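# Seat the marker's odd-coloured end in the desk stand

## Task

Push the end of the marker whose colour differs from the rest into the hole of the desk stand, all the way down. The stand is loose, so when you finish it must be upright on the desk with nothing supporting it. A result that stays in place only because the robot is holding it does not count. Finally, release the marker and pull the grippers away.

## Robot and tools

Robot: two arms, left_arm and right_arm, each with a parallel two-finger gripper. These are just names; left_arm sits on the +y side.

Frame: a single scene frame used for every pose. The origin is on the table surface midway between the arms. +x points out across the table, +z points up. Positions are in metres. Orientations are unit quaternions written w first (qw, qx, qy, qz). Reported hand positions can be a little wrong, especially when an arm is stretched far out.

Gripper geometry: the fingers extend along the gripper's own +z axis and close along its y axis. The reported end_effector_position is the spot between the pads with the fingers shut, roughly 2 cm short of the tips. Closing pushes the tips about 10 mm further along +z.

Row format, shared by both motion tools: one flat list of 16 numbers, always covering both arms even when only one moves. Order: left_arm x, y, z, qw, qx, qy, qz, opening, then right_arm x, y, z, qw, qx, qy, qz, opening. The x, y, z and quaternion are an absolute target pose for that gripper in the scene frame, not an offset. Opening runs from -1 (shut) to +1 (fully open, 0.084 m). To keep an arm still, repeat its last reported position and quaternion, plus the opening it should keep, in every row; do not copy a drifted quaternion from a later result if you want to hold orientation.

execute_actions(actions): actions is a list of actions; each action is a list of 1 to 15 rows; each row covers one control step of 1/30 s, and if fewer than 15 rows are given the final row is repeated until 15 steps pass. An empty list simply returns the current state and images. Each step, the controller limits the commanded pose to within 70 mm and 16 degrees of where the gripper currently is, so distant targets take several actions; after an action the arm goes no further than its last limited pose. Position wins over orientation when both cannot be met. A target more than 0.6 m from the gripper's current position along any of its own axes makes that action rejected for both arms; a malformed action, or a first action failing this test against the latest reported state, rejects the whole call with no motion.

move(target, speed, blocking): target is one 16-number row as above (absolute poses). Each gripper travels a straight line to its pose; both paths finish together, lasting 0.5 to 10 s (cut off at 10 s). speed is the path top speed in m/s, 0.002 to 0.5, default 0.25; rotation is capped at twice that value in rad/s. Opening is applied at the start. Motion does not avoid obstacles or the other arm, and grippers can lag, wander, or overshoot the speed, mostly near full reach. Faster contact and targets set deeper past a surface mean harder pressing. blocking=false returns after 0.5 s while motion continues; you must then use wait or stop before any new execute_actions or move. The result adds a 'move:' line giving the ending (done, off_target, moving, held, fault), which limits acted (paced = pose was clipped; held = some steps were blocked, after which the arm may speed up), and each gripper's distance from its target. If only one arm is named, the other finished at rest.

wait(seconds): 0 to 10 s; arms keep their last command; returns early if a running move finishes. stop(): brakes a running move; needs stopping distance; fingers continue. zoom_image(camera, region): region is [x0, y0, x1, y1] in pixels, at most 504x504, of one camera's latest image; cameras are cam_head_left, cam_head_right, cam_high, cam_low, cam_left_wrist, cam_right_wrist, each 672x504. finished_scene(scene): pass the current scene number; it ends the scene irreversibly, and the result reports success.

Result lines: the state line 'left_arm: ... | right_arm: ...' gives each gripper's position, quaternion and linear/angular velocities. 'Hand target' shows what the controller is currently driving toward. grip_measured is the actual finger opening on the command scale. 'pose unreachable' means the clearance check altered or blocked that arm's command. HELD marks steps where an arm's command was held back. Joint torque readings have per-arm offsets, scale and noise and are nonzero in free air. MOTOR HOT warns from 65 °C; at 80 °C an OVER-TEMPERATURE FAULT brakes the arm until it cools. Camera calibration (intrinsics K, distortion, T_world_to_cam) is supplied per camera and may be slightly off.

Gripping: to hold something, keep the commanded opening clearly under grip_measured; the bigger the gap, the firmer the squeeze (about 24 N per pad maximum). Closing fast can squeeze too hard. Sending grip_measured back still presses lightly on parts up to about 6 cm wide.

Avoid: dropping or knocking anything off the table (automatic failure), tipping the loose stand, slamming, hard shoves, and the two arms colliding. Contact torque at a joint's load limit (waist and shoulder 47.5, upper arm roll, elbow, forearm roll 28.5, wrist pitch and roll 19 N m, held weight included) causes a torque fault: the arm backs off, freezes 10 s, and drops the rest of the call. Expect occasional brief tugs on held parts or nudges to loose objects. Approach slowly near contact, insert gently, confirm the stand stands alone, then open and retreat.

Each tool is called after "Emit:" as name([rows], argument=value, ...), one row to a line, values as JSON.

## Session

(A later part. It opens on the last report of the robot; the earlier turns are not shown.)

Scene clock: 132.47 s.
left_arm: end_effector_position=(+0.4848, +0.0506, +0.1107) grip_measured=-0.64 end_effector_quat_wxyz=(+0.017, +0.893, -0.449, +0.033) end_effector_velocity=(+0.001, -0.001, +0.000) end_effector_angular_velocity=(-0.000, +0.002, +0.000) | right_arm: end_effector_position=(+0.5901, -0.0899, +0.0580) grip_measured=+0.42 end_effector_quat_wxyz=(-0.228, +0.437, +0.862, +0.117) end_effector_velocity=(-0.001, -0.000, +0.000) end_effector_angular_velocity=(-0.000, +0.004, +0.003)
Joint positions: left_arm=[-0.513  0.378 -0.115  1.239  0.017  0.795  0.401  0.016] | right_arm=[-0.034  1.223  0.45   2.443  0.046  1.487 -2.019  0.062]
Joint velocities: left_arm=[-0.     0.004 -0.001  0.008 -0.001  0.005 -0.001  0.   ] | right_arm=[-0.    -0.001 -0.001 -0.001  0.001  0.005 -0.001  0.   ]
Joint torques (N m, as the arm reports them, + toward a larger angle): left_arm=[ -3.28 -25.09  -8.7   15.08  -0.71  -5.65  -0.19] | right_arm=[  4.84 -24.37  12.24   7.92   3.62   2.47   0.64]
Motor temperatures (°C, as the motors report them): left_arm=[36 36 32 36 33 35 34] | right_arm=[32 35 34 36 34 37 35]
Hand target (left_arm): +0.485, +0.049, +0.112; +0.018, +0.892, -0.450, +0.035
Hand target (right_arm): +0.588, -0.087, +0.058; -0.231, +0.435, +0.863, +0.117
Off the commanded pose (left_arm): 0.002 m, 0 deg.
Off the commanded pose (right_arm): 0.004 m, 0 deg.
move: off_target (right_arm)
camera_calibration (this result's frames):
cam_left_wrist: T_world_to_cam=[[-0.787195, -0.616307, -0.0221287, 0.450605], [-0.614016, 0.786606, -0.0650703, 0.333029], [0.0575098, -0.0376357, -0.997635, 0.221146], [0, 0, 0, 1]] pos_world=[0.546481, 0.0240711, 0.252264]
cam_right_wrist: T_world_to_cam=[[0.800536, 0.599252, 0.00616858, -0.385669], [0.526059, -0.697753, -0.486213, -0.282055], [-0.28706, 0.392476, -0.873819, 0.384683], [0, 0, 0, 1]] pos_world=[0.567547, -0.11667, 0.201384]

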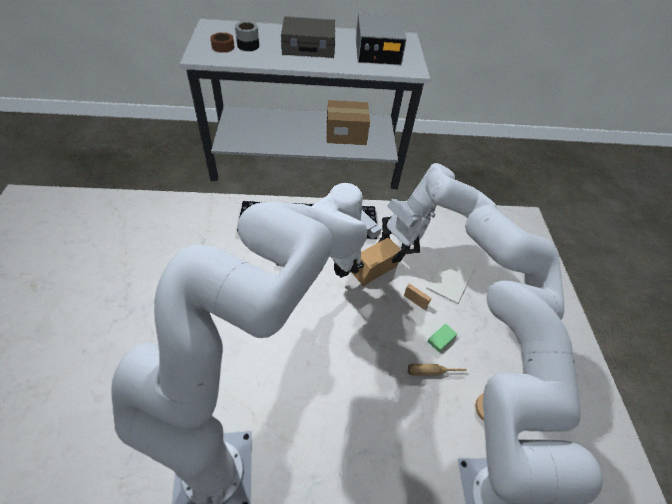

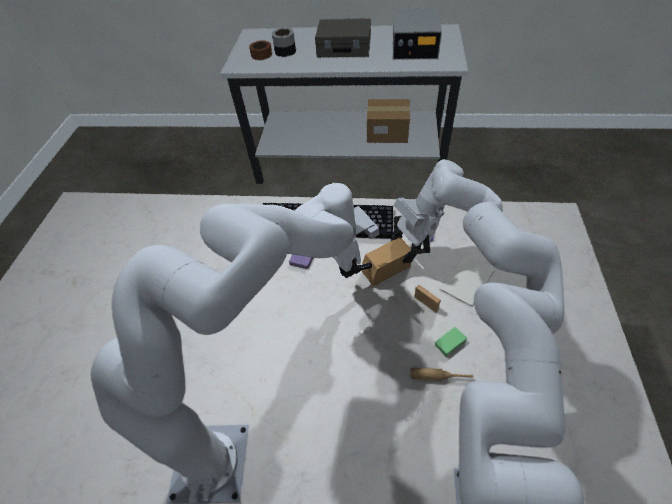

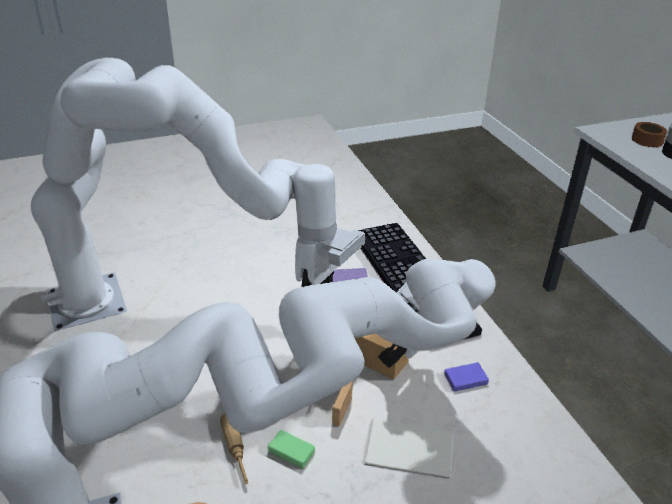

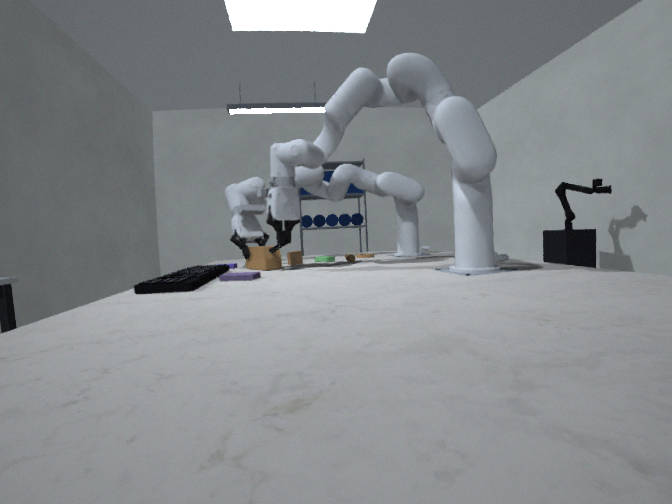

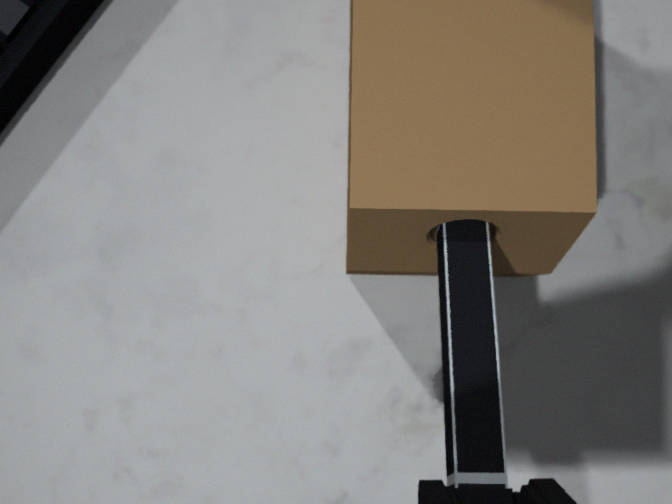

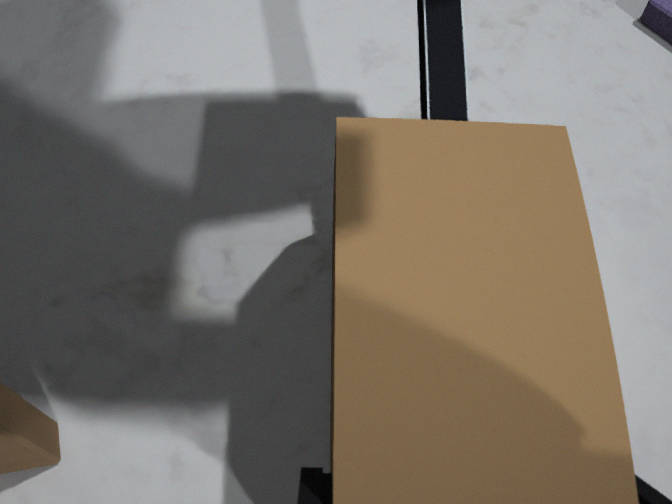

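Emit:
move(target=[0.4845,0.0505,0.1125,0.0176,0.892,-0.450,0.035,-1,0.590,-0.0897,0.058,-0.229,0.436,0.862,0.117,0.0], speed=0.02)

Emit:
move(target=[0.4845,0.0505,0.1125,0.0176,0.892,-0.450,0.035,-0.2,0.590,-0.0897,0.058,-0.229,0.436,0.862,0.117,0.0], speed=0.02)

Emit:
zoom_image(camera="cam_low", region=[245, 220, 305, 275])

Emit:
zoom_image(camera="cam_left_wrist", region=[380, 170, 560, 320])

Scene clock: 140.13 s.
left_arm: end_effector_position=(+0.4842, +0.0495, +0.1124) grip_measured=-0.64 end_effector_quat_wxyz=(+0.018, +0.892, -0.451, +0.035) end_effector_velocity=(+0.000, +0.001, +0.000) end_effector_angular_velocity=(-0.001, -0.002, +0.001) | right_arm: end_effector_position=(+0.5898, -0.0894, +0.0582) grip_measured=+0.42 end_effector_quat_wxyz=(-0.229, +0.436, +0.862, +0.117) end_effector_velocity=(+0.001, -0.000, +0.000) end_effector_angular_velocity=(-0.002, -0.002, +0.002)
Joint positions: left_arm=[-0.513  0.373 -0.118  1.234  0.015  0.792  0.403  0.016] | right_arm=[-0.032  1.229  0.452  2.455  0.044  1.496 -2.019  0.062]
Joint velocities: left_arm=[ 0.002 -0.002 -0.    -0.003  0.    -0.002  0.001 -0.   ] | right_arm=[ 0.002  0.004 -0.001  0.01  -0.002  0.004 -0.001  0.   ]
Joint torques (N m, as the arm reports them, + toward a larger angle): left_arm=[ -3.02 -26.52  -6.36  14.09  -0.34  -4.32  -0.07] | right_arm=[  7.76 -23.34  15.42   6.95   5.14   3.07   0.55]
Motor temperatures (°C, as the motors report them): left_arm=[36 36 33 37 33 36 34] | right_arm=[32 36 35 35 34 37 35]
Hand target (left_arm): +0.484, +0.051, +0.113; +0.018, +0.892, -0.450, +0.035
Hand target (right_arm): +0.590, -0.090, +0.058; -0.229, +0.436, +0.862, +0.117
Off the commanded pose (left_arm): 0.001 m, 0 deg.
Off the commanded pose (right_arm): 0.000 m, 0 deg.
move: done
camera_calibration (this result's frames):
cam_left_wrist: T_world_to_cam=[[-0.789274, -0.613617, -0.022808, 0.450352], [-0.611007, 0.788521, -0.0700413, 0.332655], [0.0609631, -0.041346, -0.997283, 0.22138], [0, 0, 0, 1]] pos_world=[0.54521, 0.0231917, 0.25435]
cam_right_wrist: T_world_to_cam=[[0.798845, 0.601515, 0.00515428, -0.384446], [0.527012, -0.69572, -0.48809, -0.281749], [-0.290008, 0.392625, -0.872778, 0.386279], [0, 0, 0, 1]] pos_world=[0.567622, -0.116431, 0.201598]

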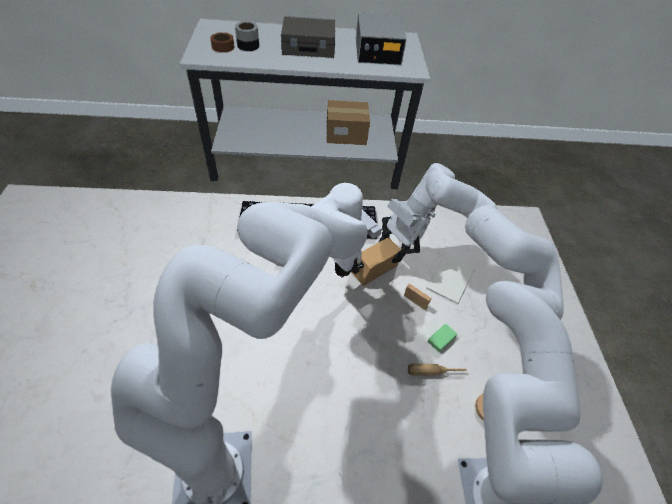

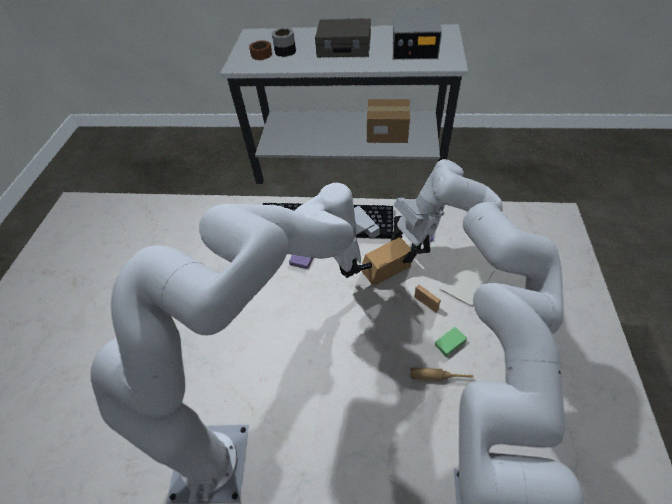

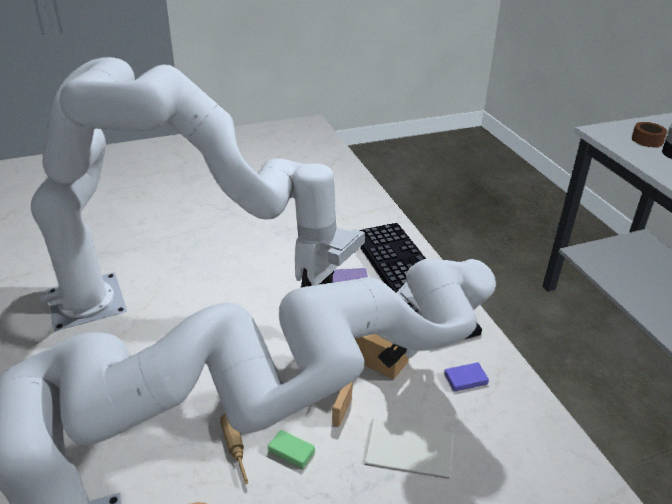

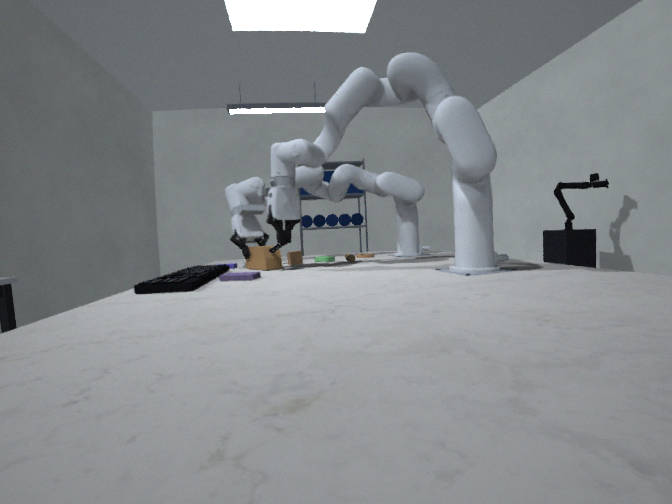

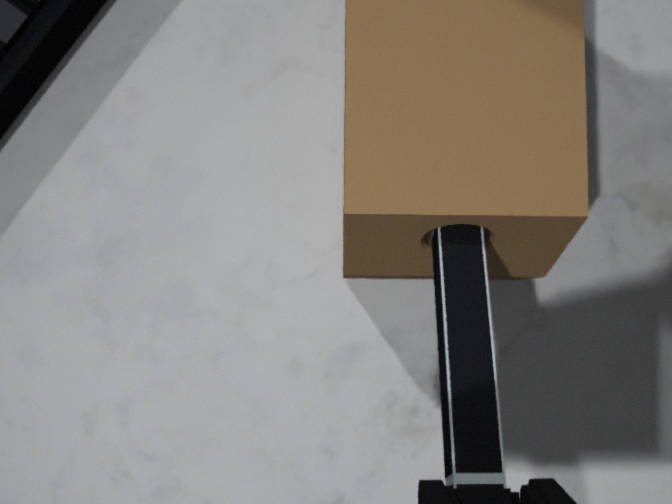

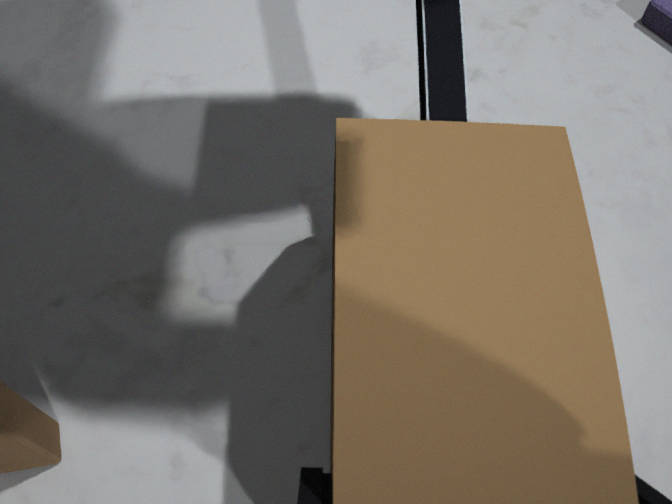

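Scene clock: 140.93 s.
left_arm: end_effector_position=(+0.4845, +0.0504, +0.1125) grip_measured=-0.22 end_effector_quat_wxyz=(+0.018, +0.892, -0.450, +0.035) end_effector_velocity=(-0.001, -0.000, -0.000) end_effector_angular_velocity=(+0.001, +0.001, -0.001) | right_arm: end_effector_position=(+0.5898, -0.0893, +0.0578) grip_measured=+0.42 end_effector_quat_wxyz=(-0.229, +0.436, +0.862, +0.117) end_effector_velocity=(+0.000, -0.001, +0.000) end_effector_angular_velocity=(-0.001, +0.000, -0.002)
Joint positions: left_arm=[-0.511  0.372 -0.118  1.234  0.016  0.792  0.403  0.035] | right_arm=[-0.031  1.23   0.453  2.456  0.043  1.496 -2.019  0.062]
Joint velocities: left_arm=[-0.002 -0.     0.001 -0.001 -0.     0.     0.001  0.   ] | right_arm=[-0.001  0.    -0.001  0.003 -0.     0.002  0.001  0.   ]
Joint torques (N m, as the arm reports them, + toward a larger angle): left_arm=[ -0.54 -26.57  -1.48  11.     0.15  -1.52   0.09] | right_arm=[ -4.89 -26.1    2.28  12.97   0.23  -0.84   0.95]
Motor temperatures (°C, as the motors report them): left_arm=[36 36 33 37 33 36 34] | right_arm=[32 36 35 35 34 37 35]
Hand target (left_arm): +0.485, +0.050, +0.112; +0.018, +0.892, -0.450, +0.035
Hand target (right_arm): +0.590, -0.090, +0.058; -0.229, +0.436, +0.862, +0.117
Off the commanded pose (left_arm): 0.000 m, 0 deg.
Off the commanded pose (right_arm): 0.000 m, 0 deg.
move: done
camera_calibration (this result's frames):
cam_left_wrist: T_world_to_cam=[[-0.788368, -0.614765, -0.0232504, 0.450885], [-0.612165, 0.787665, -0.0695552, 0.332674], [0.0610736, -0.040602, -0.997307, 0.221388], [0, 0, 0, 1]] pos_world=[0.545593, 0.0241415, 0.254414]
cam_right_wrist: T_world_to_cam=[[0.798829, 0.601539, 0.00481037, -0.38446], [0.526906, -0.695814, -0.48807, -0.281766], [-0.290246, 0.392419, -0.872791, 0.386007], [0, 0, 0, 1]] pos_world=[0.567619, -0.116266, 0.201232]

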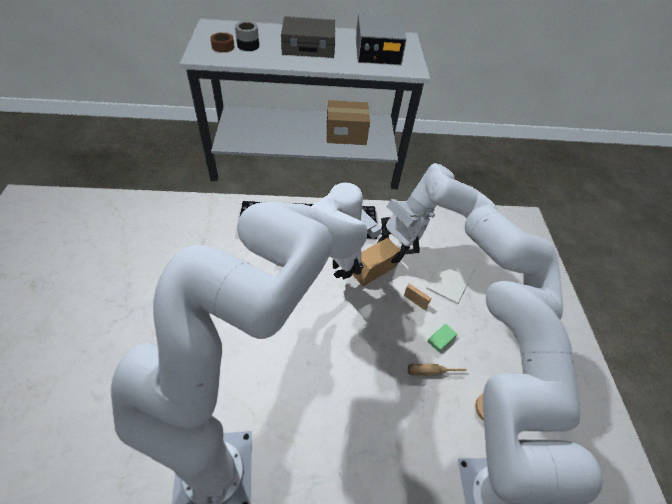

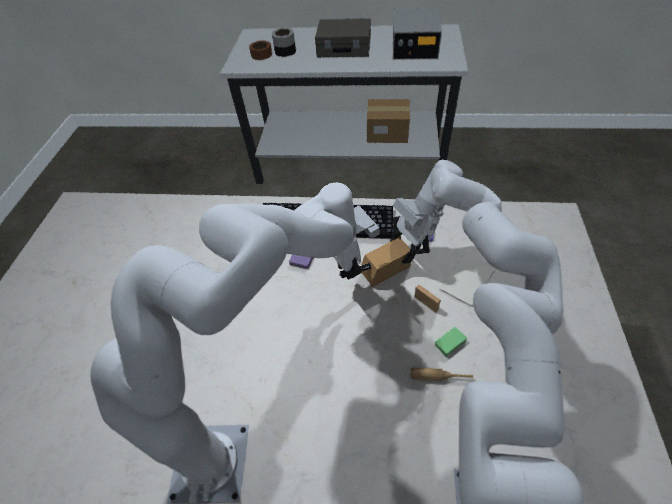

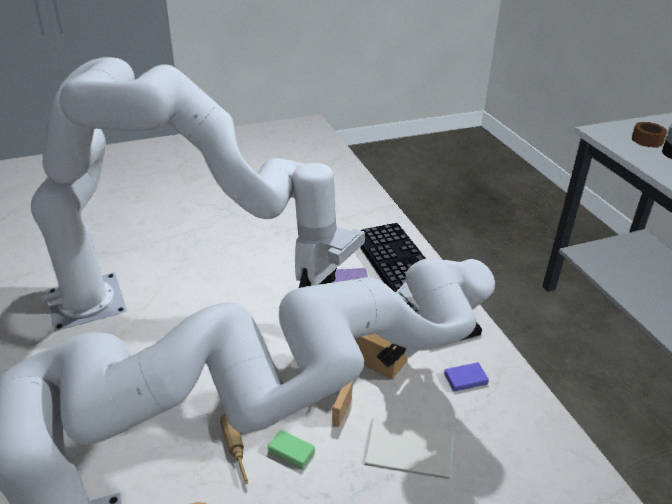

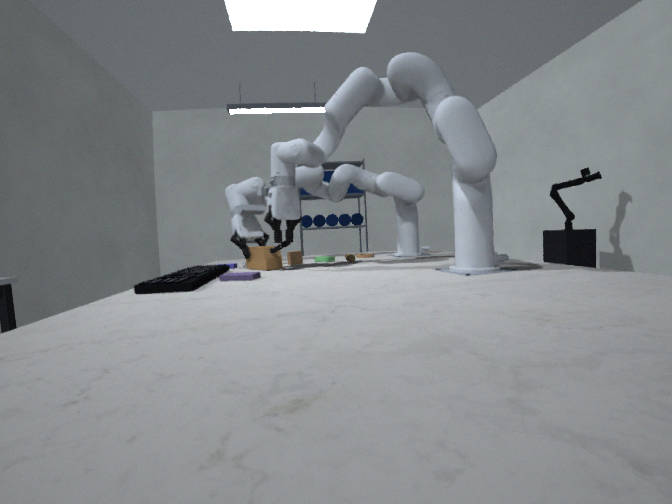

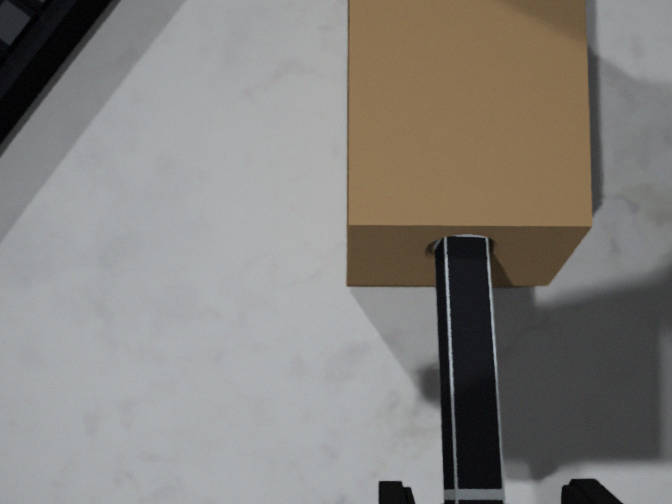

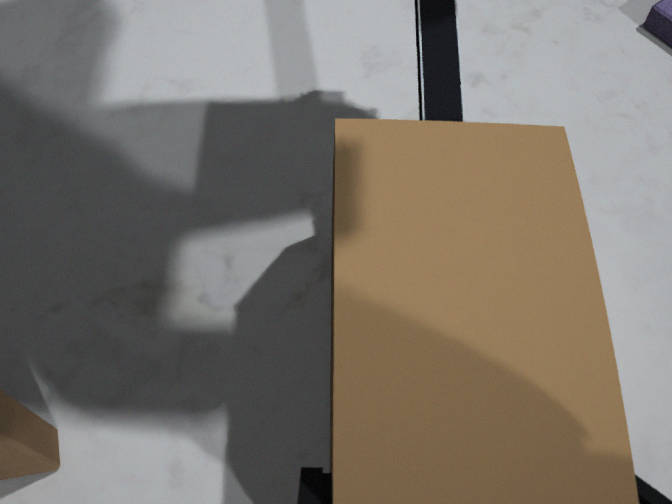

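Region (245, 220, 305, 275) of cam_low's 672x504 image, scaled by 8.400, with more detail than that image has; it fills the top 462 rows of this view, and the rest is white.

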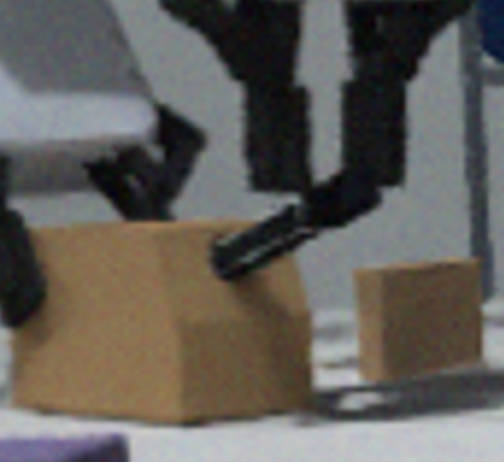

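Region (380, 170, 560, 320) of cam_left_wrist's 672x504 image, scaled by 2.800, with more detail than that image has.

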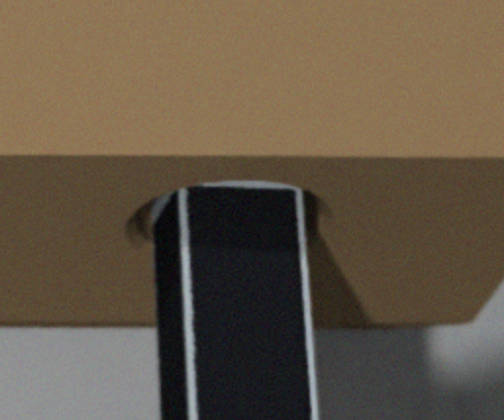

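Emit:
move(target=[0.4578,0.0867,0.098,0.0176,0.892,-0.450,0.035,-0.2,0.590,-0.0897,0.058,-0.229,0.436,0.862,0.117,0.0], speed=0.1)

Emit:
move(target=[0.4608,0.0827,0.098,0.0176,0.892,-0.450,0.035,-1,0.590,-0.0897,0.058,-0.229,0.436,0.862,0.117,0.0], speed=0.01)

Emit:
zoom_image(camera="cam_low", region=[250, 220, 310, 275])

Scene clock: 148.93 s.
left_arm: end_effector_position=(+0.4582, +0.0865, +0.0981) grip_measured=-0.22 end_effector_quat_wxyz=(+0.017, +0.892, -0.450, +0.035) end_effector_velocity=(-0.001, +0.002, -0.001) end_effector_angular_velocity=(-0.001, -0.001, +0.002) | right_arm: end_effector_position=(+0.5900, -0.0898, +0.0580) grip_measured=+0.42 end_effector_quat_wxyz=(-0.229, +0.436, +0.862, +0.117) end_effector_velocity=(+0.001, +0.000, +0.000) end_effector_angular_velocity=(+0.002, -0.001, -0.003)
Joint positions: left_arm=[-0.477  0.279 -0.112  1.05  -0.005  0.702  0.454  0.035] | right_arm=[-0.032  1.23   0.453  2.456  0.043  1.496 -2.019  0.062]
Joint velocities: left_arm=[ 0.004 -0.004 -0.    -0.009 -0.002 -0.006  0.003  0.   ] | right_arm=[-0.     0.    -0.     0.001  0.003 -0.001  0.001  0.   ]
Joint torques (N m, as the arm reports them, + toward a larger angle): left_arm=[ -0.48 -23.83  -0.97  10.73   0.37  -1.67   0.03] | right_arm=[ -2.32 -25.81   5.12  12.14   1.17  -0.74   0.98]
Motor temperatures (°C, as the motors report them): left_arm=[36 36 33 37 33 36 34] | right_arm=[32 36 35 35 34 37 35]
Hand target (left_arm): +0.458, +0.087, +0.098; +0.017, +0.892, -0.450, +0.035
Hand target (right_arm): +0.590, -0.090, +0.058; -0.229, +0.436, +0.862, +0.117
Off the commanded pose (left_arm): 0.000 m, 0 deg.
Off the commanded pose (right_arm): 0.000 m, 0 deg.
move: done
camera_calibration (this result's frames):
cam_left_wrist: T_world_to_cam=[[-0.788542, -0.614523, -0.0237197, 0.452061], [-0.611908, 0.787869, -0.0695007, 0.287037], [0.0613978, -0.0402899, -0.9973, 0.20992], [0, 0, 0, 1]] pos_world=[0.519221, 0.0601124, 0.240026]
cam_right_wrist: T_world_to_cam=[[0.799145, 0.601118, 0.0049596, -0.384607], [0.526759, -0.696266, -0.487585, -0.282087], [-0.289643, 0.392263, -0.873062, 0.386069], [0, 0, 0, 1]] pos_world=[0.567771, -0.116654, 0.201428]

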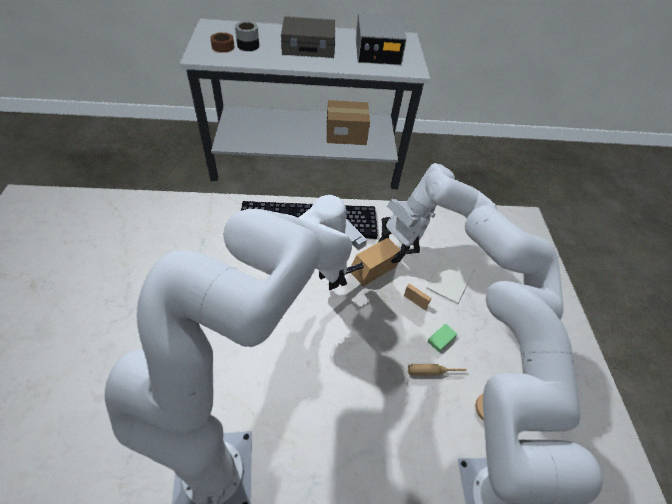

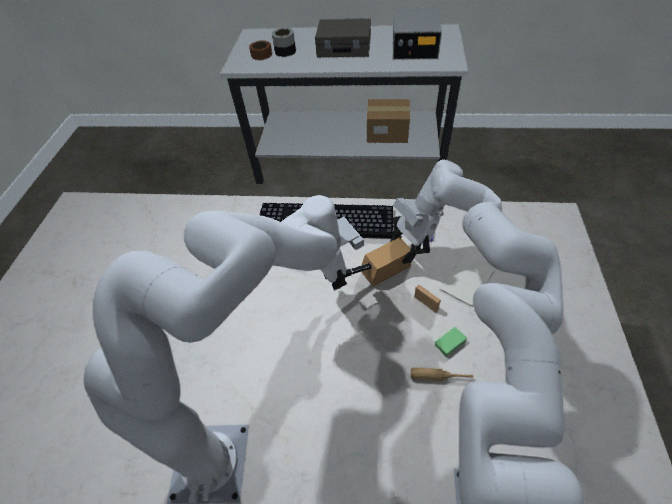

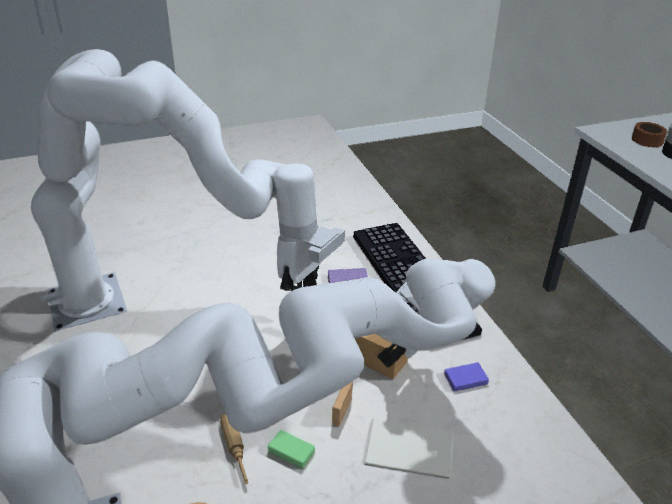

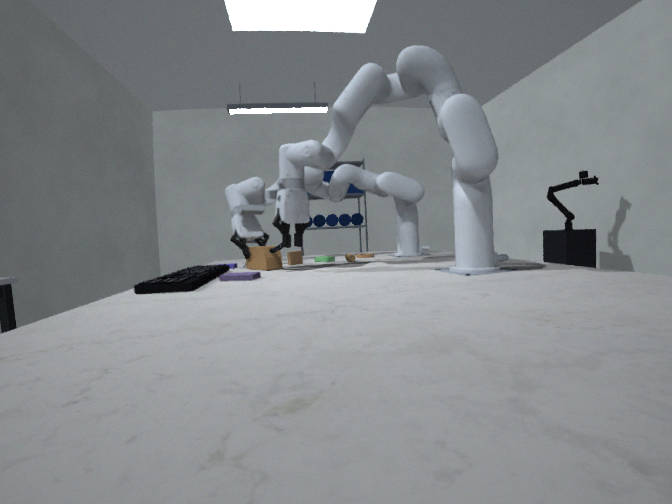

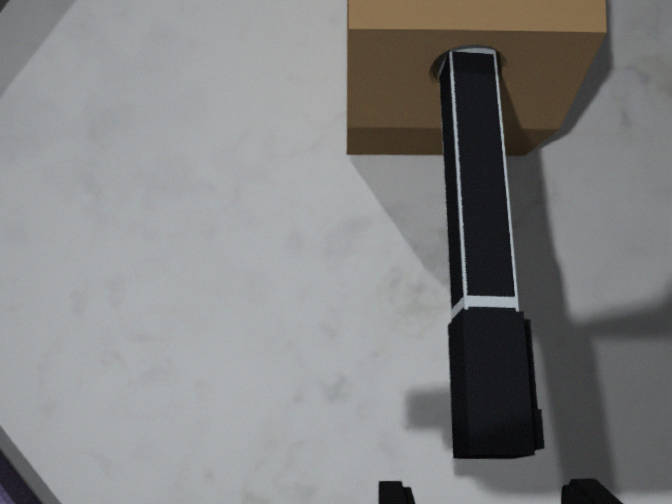

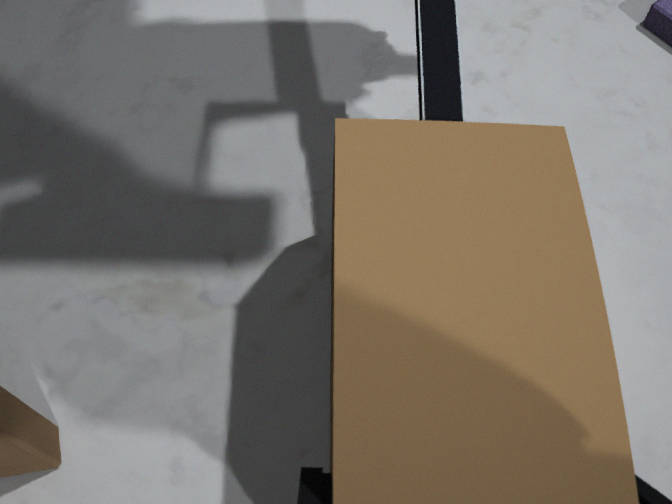

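Scene clock: 149.63 s.
left_arm: end_effector_position=(+0.4607, +0.0828, +0.0980) grip_measured=-1.00 end_effector_quat_wxyz=(+0.018, +0.892, -0.450, +0.035) end_effector_velocity=(+0.001, -0.000, -0.000) end_effector_angular_velocity=(+0.000, +0.000, +0.002) | right_arm: end_effector_position=(+0.5900, -0.0897, +0.0580) grip_measured=+0.42 end_effector_quat_wxyz=(-0.229, +0.436, +0.862, +0.117) end_effector_velocity=(-0.000, +0.002, -0.000) end_effector_angular_velocity=(+0.003, -0.000, +0.001)
Joint positions: left_arm=[-0.48   0.29  -0.112  1.066 -0.003  0.707  0.448  0.   ] | right_arm=[-0.032  1.23   0.453  2.456  0.043  1.496 -2.019  0.062]
Joint velocities: left_arm=[-0.     0.004  0.001  0.005  0.001  0.002 -0.002  0.   ] | right_arm=[ 0.002  0.001 -0.    -0.001  0.003 -0.002 -0.001 -0.   ]
Joint torques (N m, as the arm reports them, + toward a larger angle): left_arm=[ -0.93 -24.42  -1.11  10.7    0.32  -1.68   0.09] | right_arm=[ -2.79 -25.66   4.93  12.26   1.08  -0.52   0.95]
Motor temperatures (°C, as the motors report them): left_arm=[36 36 33 37 33 36 34] | right_arm=[32 36 35 35 34 37 35]
Hand target (left_arm): +0.461, +0.083, +0.098; +0.018, +0.892, -0.450, +0.035
Hand target (right_arm): +0.590, -0.090, +0.058; -0.229, +0.436, +0.862, +0.117
Off the commanded pose (left_arm): 0.000 m, 0 deg.
Off the commanded pose (right_arm): 0.000 m, 0 deg.
move: done
camera_calibration (this result's frames):
cam_left_wrist: T_world_to_cam=[[-0.788339, -0.614804, -0.0231912, 0.451643], [-0.612211, 0.787635, -0.0694838, 0.291626], [0.0609852, -0.0405789, -0.997313, 0.209712], [0, 0, 0, 1]] pos_world=[0.521796, 0.0564869, 0.239886]
cam_right_wrist: T_world_to_cam=[[0.799137, 0.601129, 0.00496933, -0.384608], [0.526766, -0.696249, -0.487602, -0.282073], [-0.289652, 0.392278, -0.873052, 0.386067], [0, 0, 0, 1]] pos_world=[0.567766, -0.11664, 0.201429]

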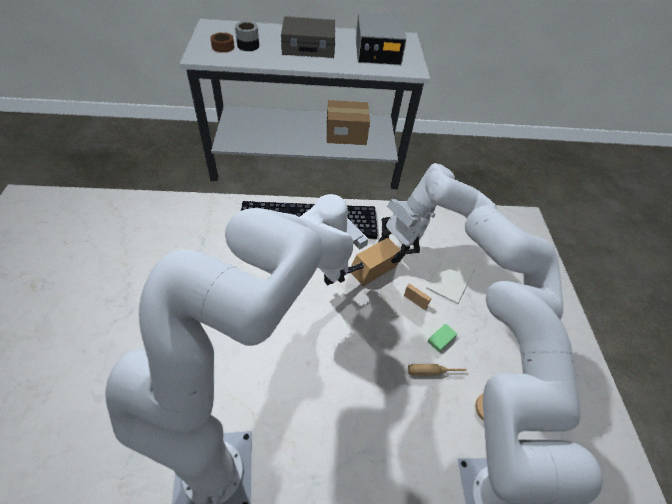

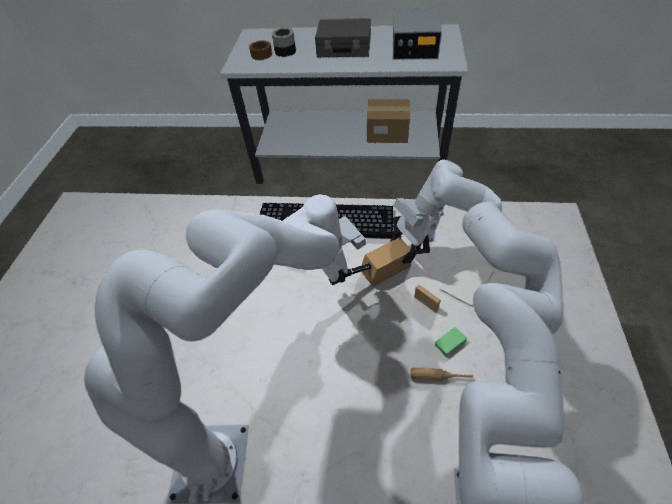

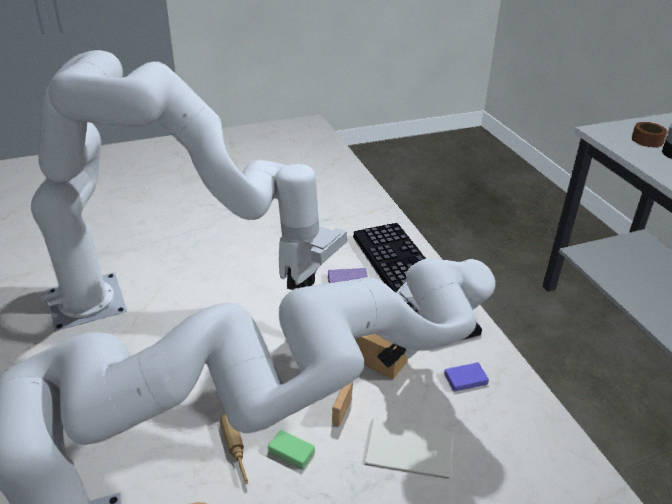

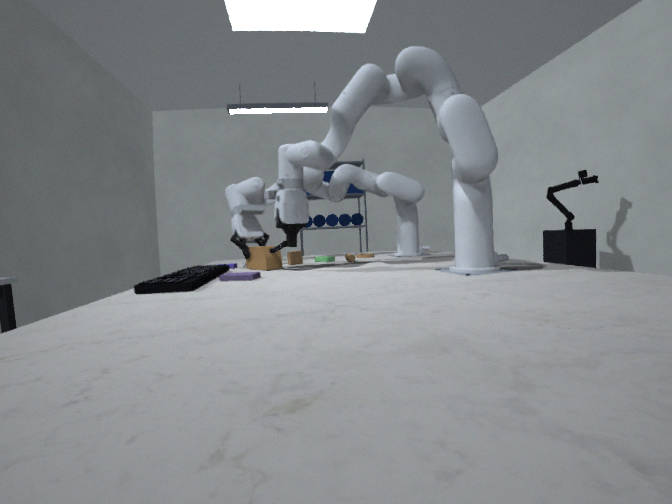

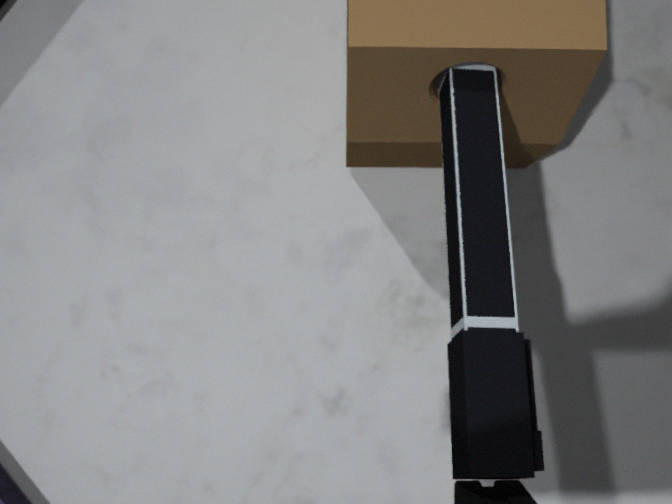

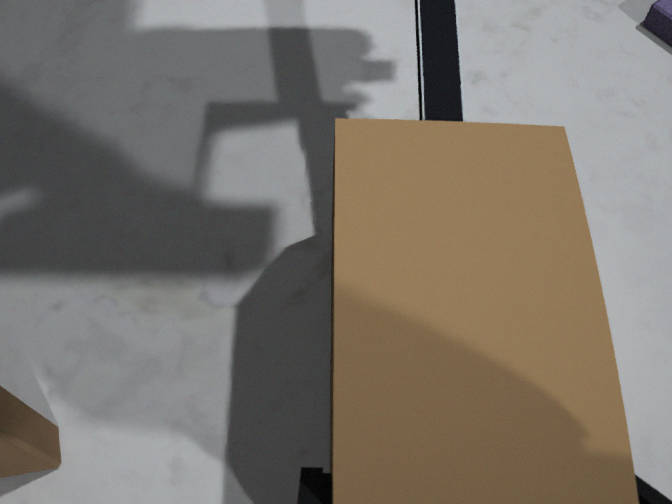

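Region (250, 220, 310, 275) of cam_low's 672x504 image, scaled by 8.400, with more detail than that image has; it fills the top 462 rows of this view, and the rest is white.

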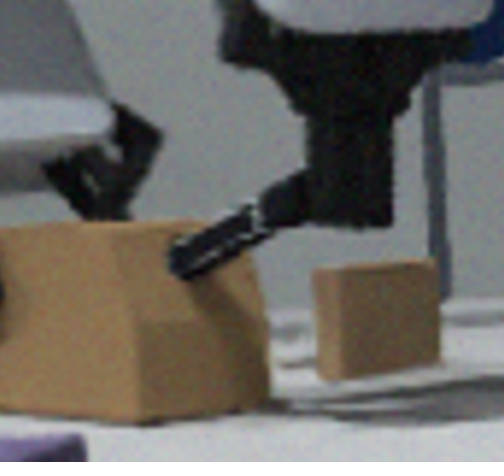

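Gap ~3 mm; push 7 mm.

Emit:
move(target=[0.465,0.0771,0.098,0.0176,0.892,-0.450,0.035,-1,0.590,-0.0897,0.058,-0.229,0.436,0.862,0.117,0.0], speed=0.008)

Scene clock: 152.57 s.
left_arm: end_effector_position=(+0.4646, +0.0782, +0.0974) grip_measured=-1.00 end_effector_quat_wxyz=(+0.017, +0.892, -0.450, +0.034) end_effector_velocity=(+0.001, -0.000, -0.000) end_effector_angular_velocity=(+0.001, +0.001, +0.003) | right_arm: end_effector_position=(+0.5911, -0.0916, +0.0581) grip_measured=+0.42 end_effector_quat_wxyz=(-0.228, +0.437, +0.862, +0.117) end_effector_velocity=(-0.000, +0.001, +0.001) end_effector_angular_velocity=(+0.003, +0.001, +0.001)
Joint positions: left_arm=[-0.486  0.308 -0.112  1.092  0.001  0.717  0.44   0.   ] | right_arm=[-0.033  1.23   0.451  2.457  0.042  1.495 -2.019  0.062]
Joint velocities: left_arm=[-0.002  0.003  0.003  0.005 -0.     0.002 -0.003  0.   ] | right_arm=[ 0.    -0.001  0.    -0.001  0.002  0.001 -0.001  0.   ]
Joint torques (N m, as the arm reports them, + toward a larger angle): left_arm=[ -3.31 -24.52  -6.09  13.35  -0.11  -3.85   0.11] | right_arm=[  2.81 -25.08  10.52  10.64   2.58   0.74   1.22]
Motor temperatures (°C, as the motors report them): left_arm=[36 36 33 36 33 36 34] | right_arm=[32 36 35 36 34 37 35]
Hand target (left_arm): +0.465, +0.077, +0.098; +0.018, +0.892, -0.450, +0.035
Hand target (right_arm): +0.590, -0.090, +0.058; -0.229, +0.436, +0.862, +0.117
Off the commanded pose (left_arm): 0.001 m, 0 deg.
Off the commanded pose (right_arm): 0.002 m, 0 deg.
move: done
camera_calibration (this result's frames):
cam_left_wrist: T_world_to_cam=[[-0.787609, -0.615762, -0.0225527, 0.45158], [-0.613338, 0.786965, -0.0670978, 0.297868], [0.0590645, -0.0390144, -0.997491, 0.209503], [0, 0, 0, 1]] pos_world=[0.525988, 0.0518275, 0.239148]
cam_right_wrist: T_world_to_cam=[[0.800796, 0.598912, 0.00551791, -0.385521], [0.525846, -0.698631, -0.485181, -0.28368], [-0.286725, 0.391432, -0.874397, 0.3855], [0, 0, 0, 1]] pos_world=[0.568428, -0.118191, 0.201571]

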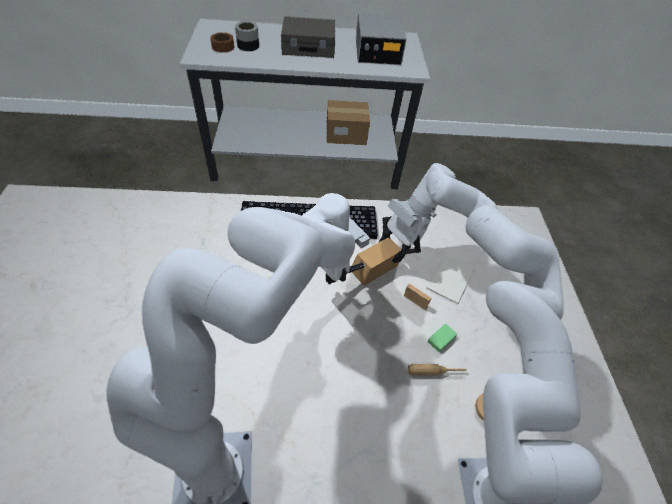

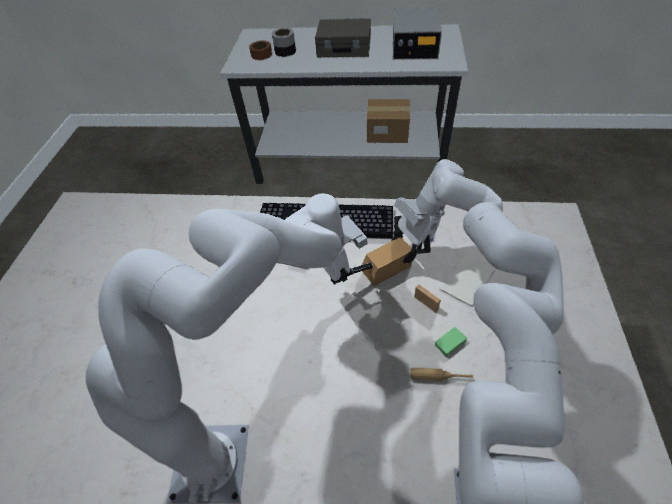

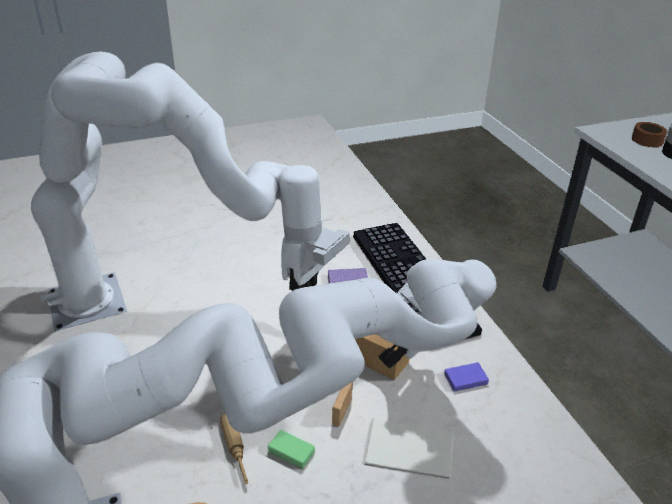

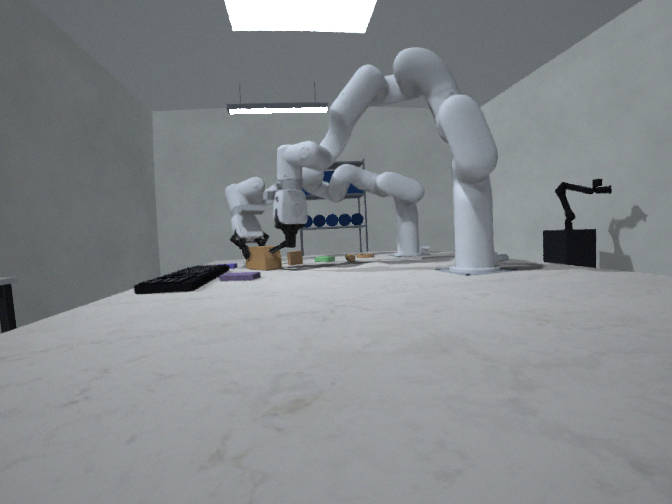

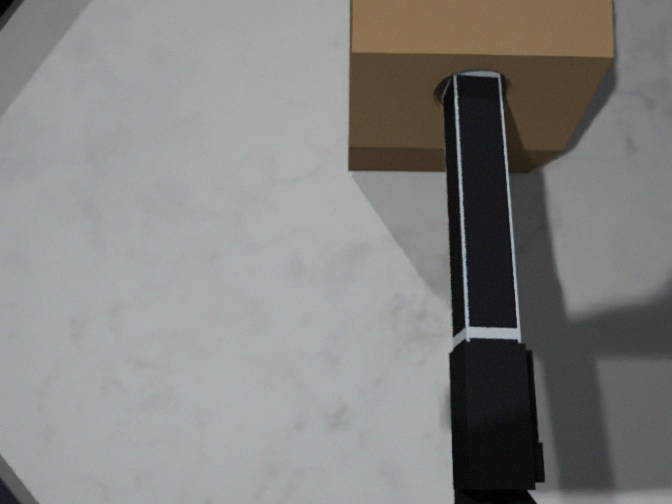

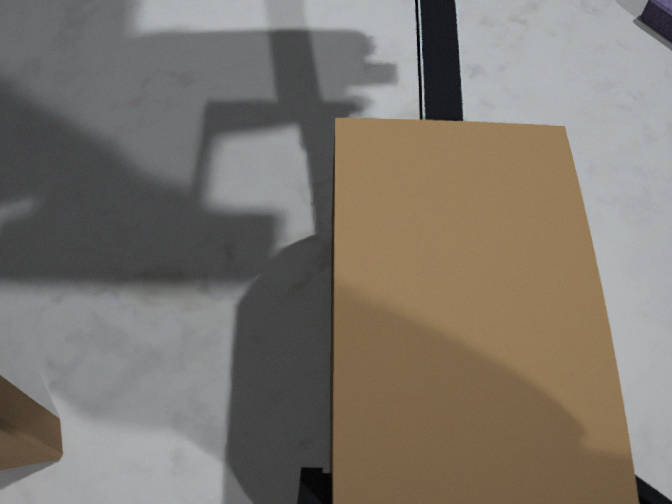

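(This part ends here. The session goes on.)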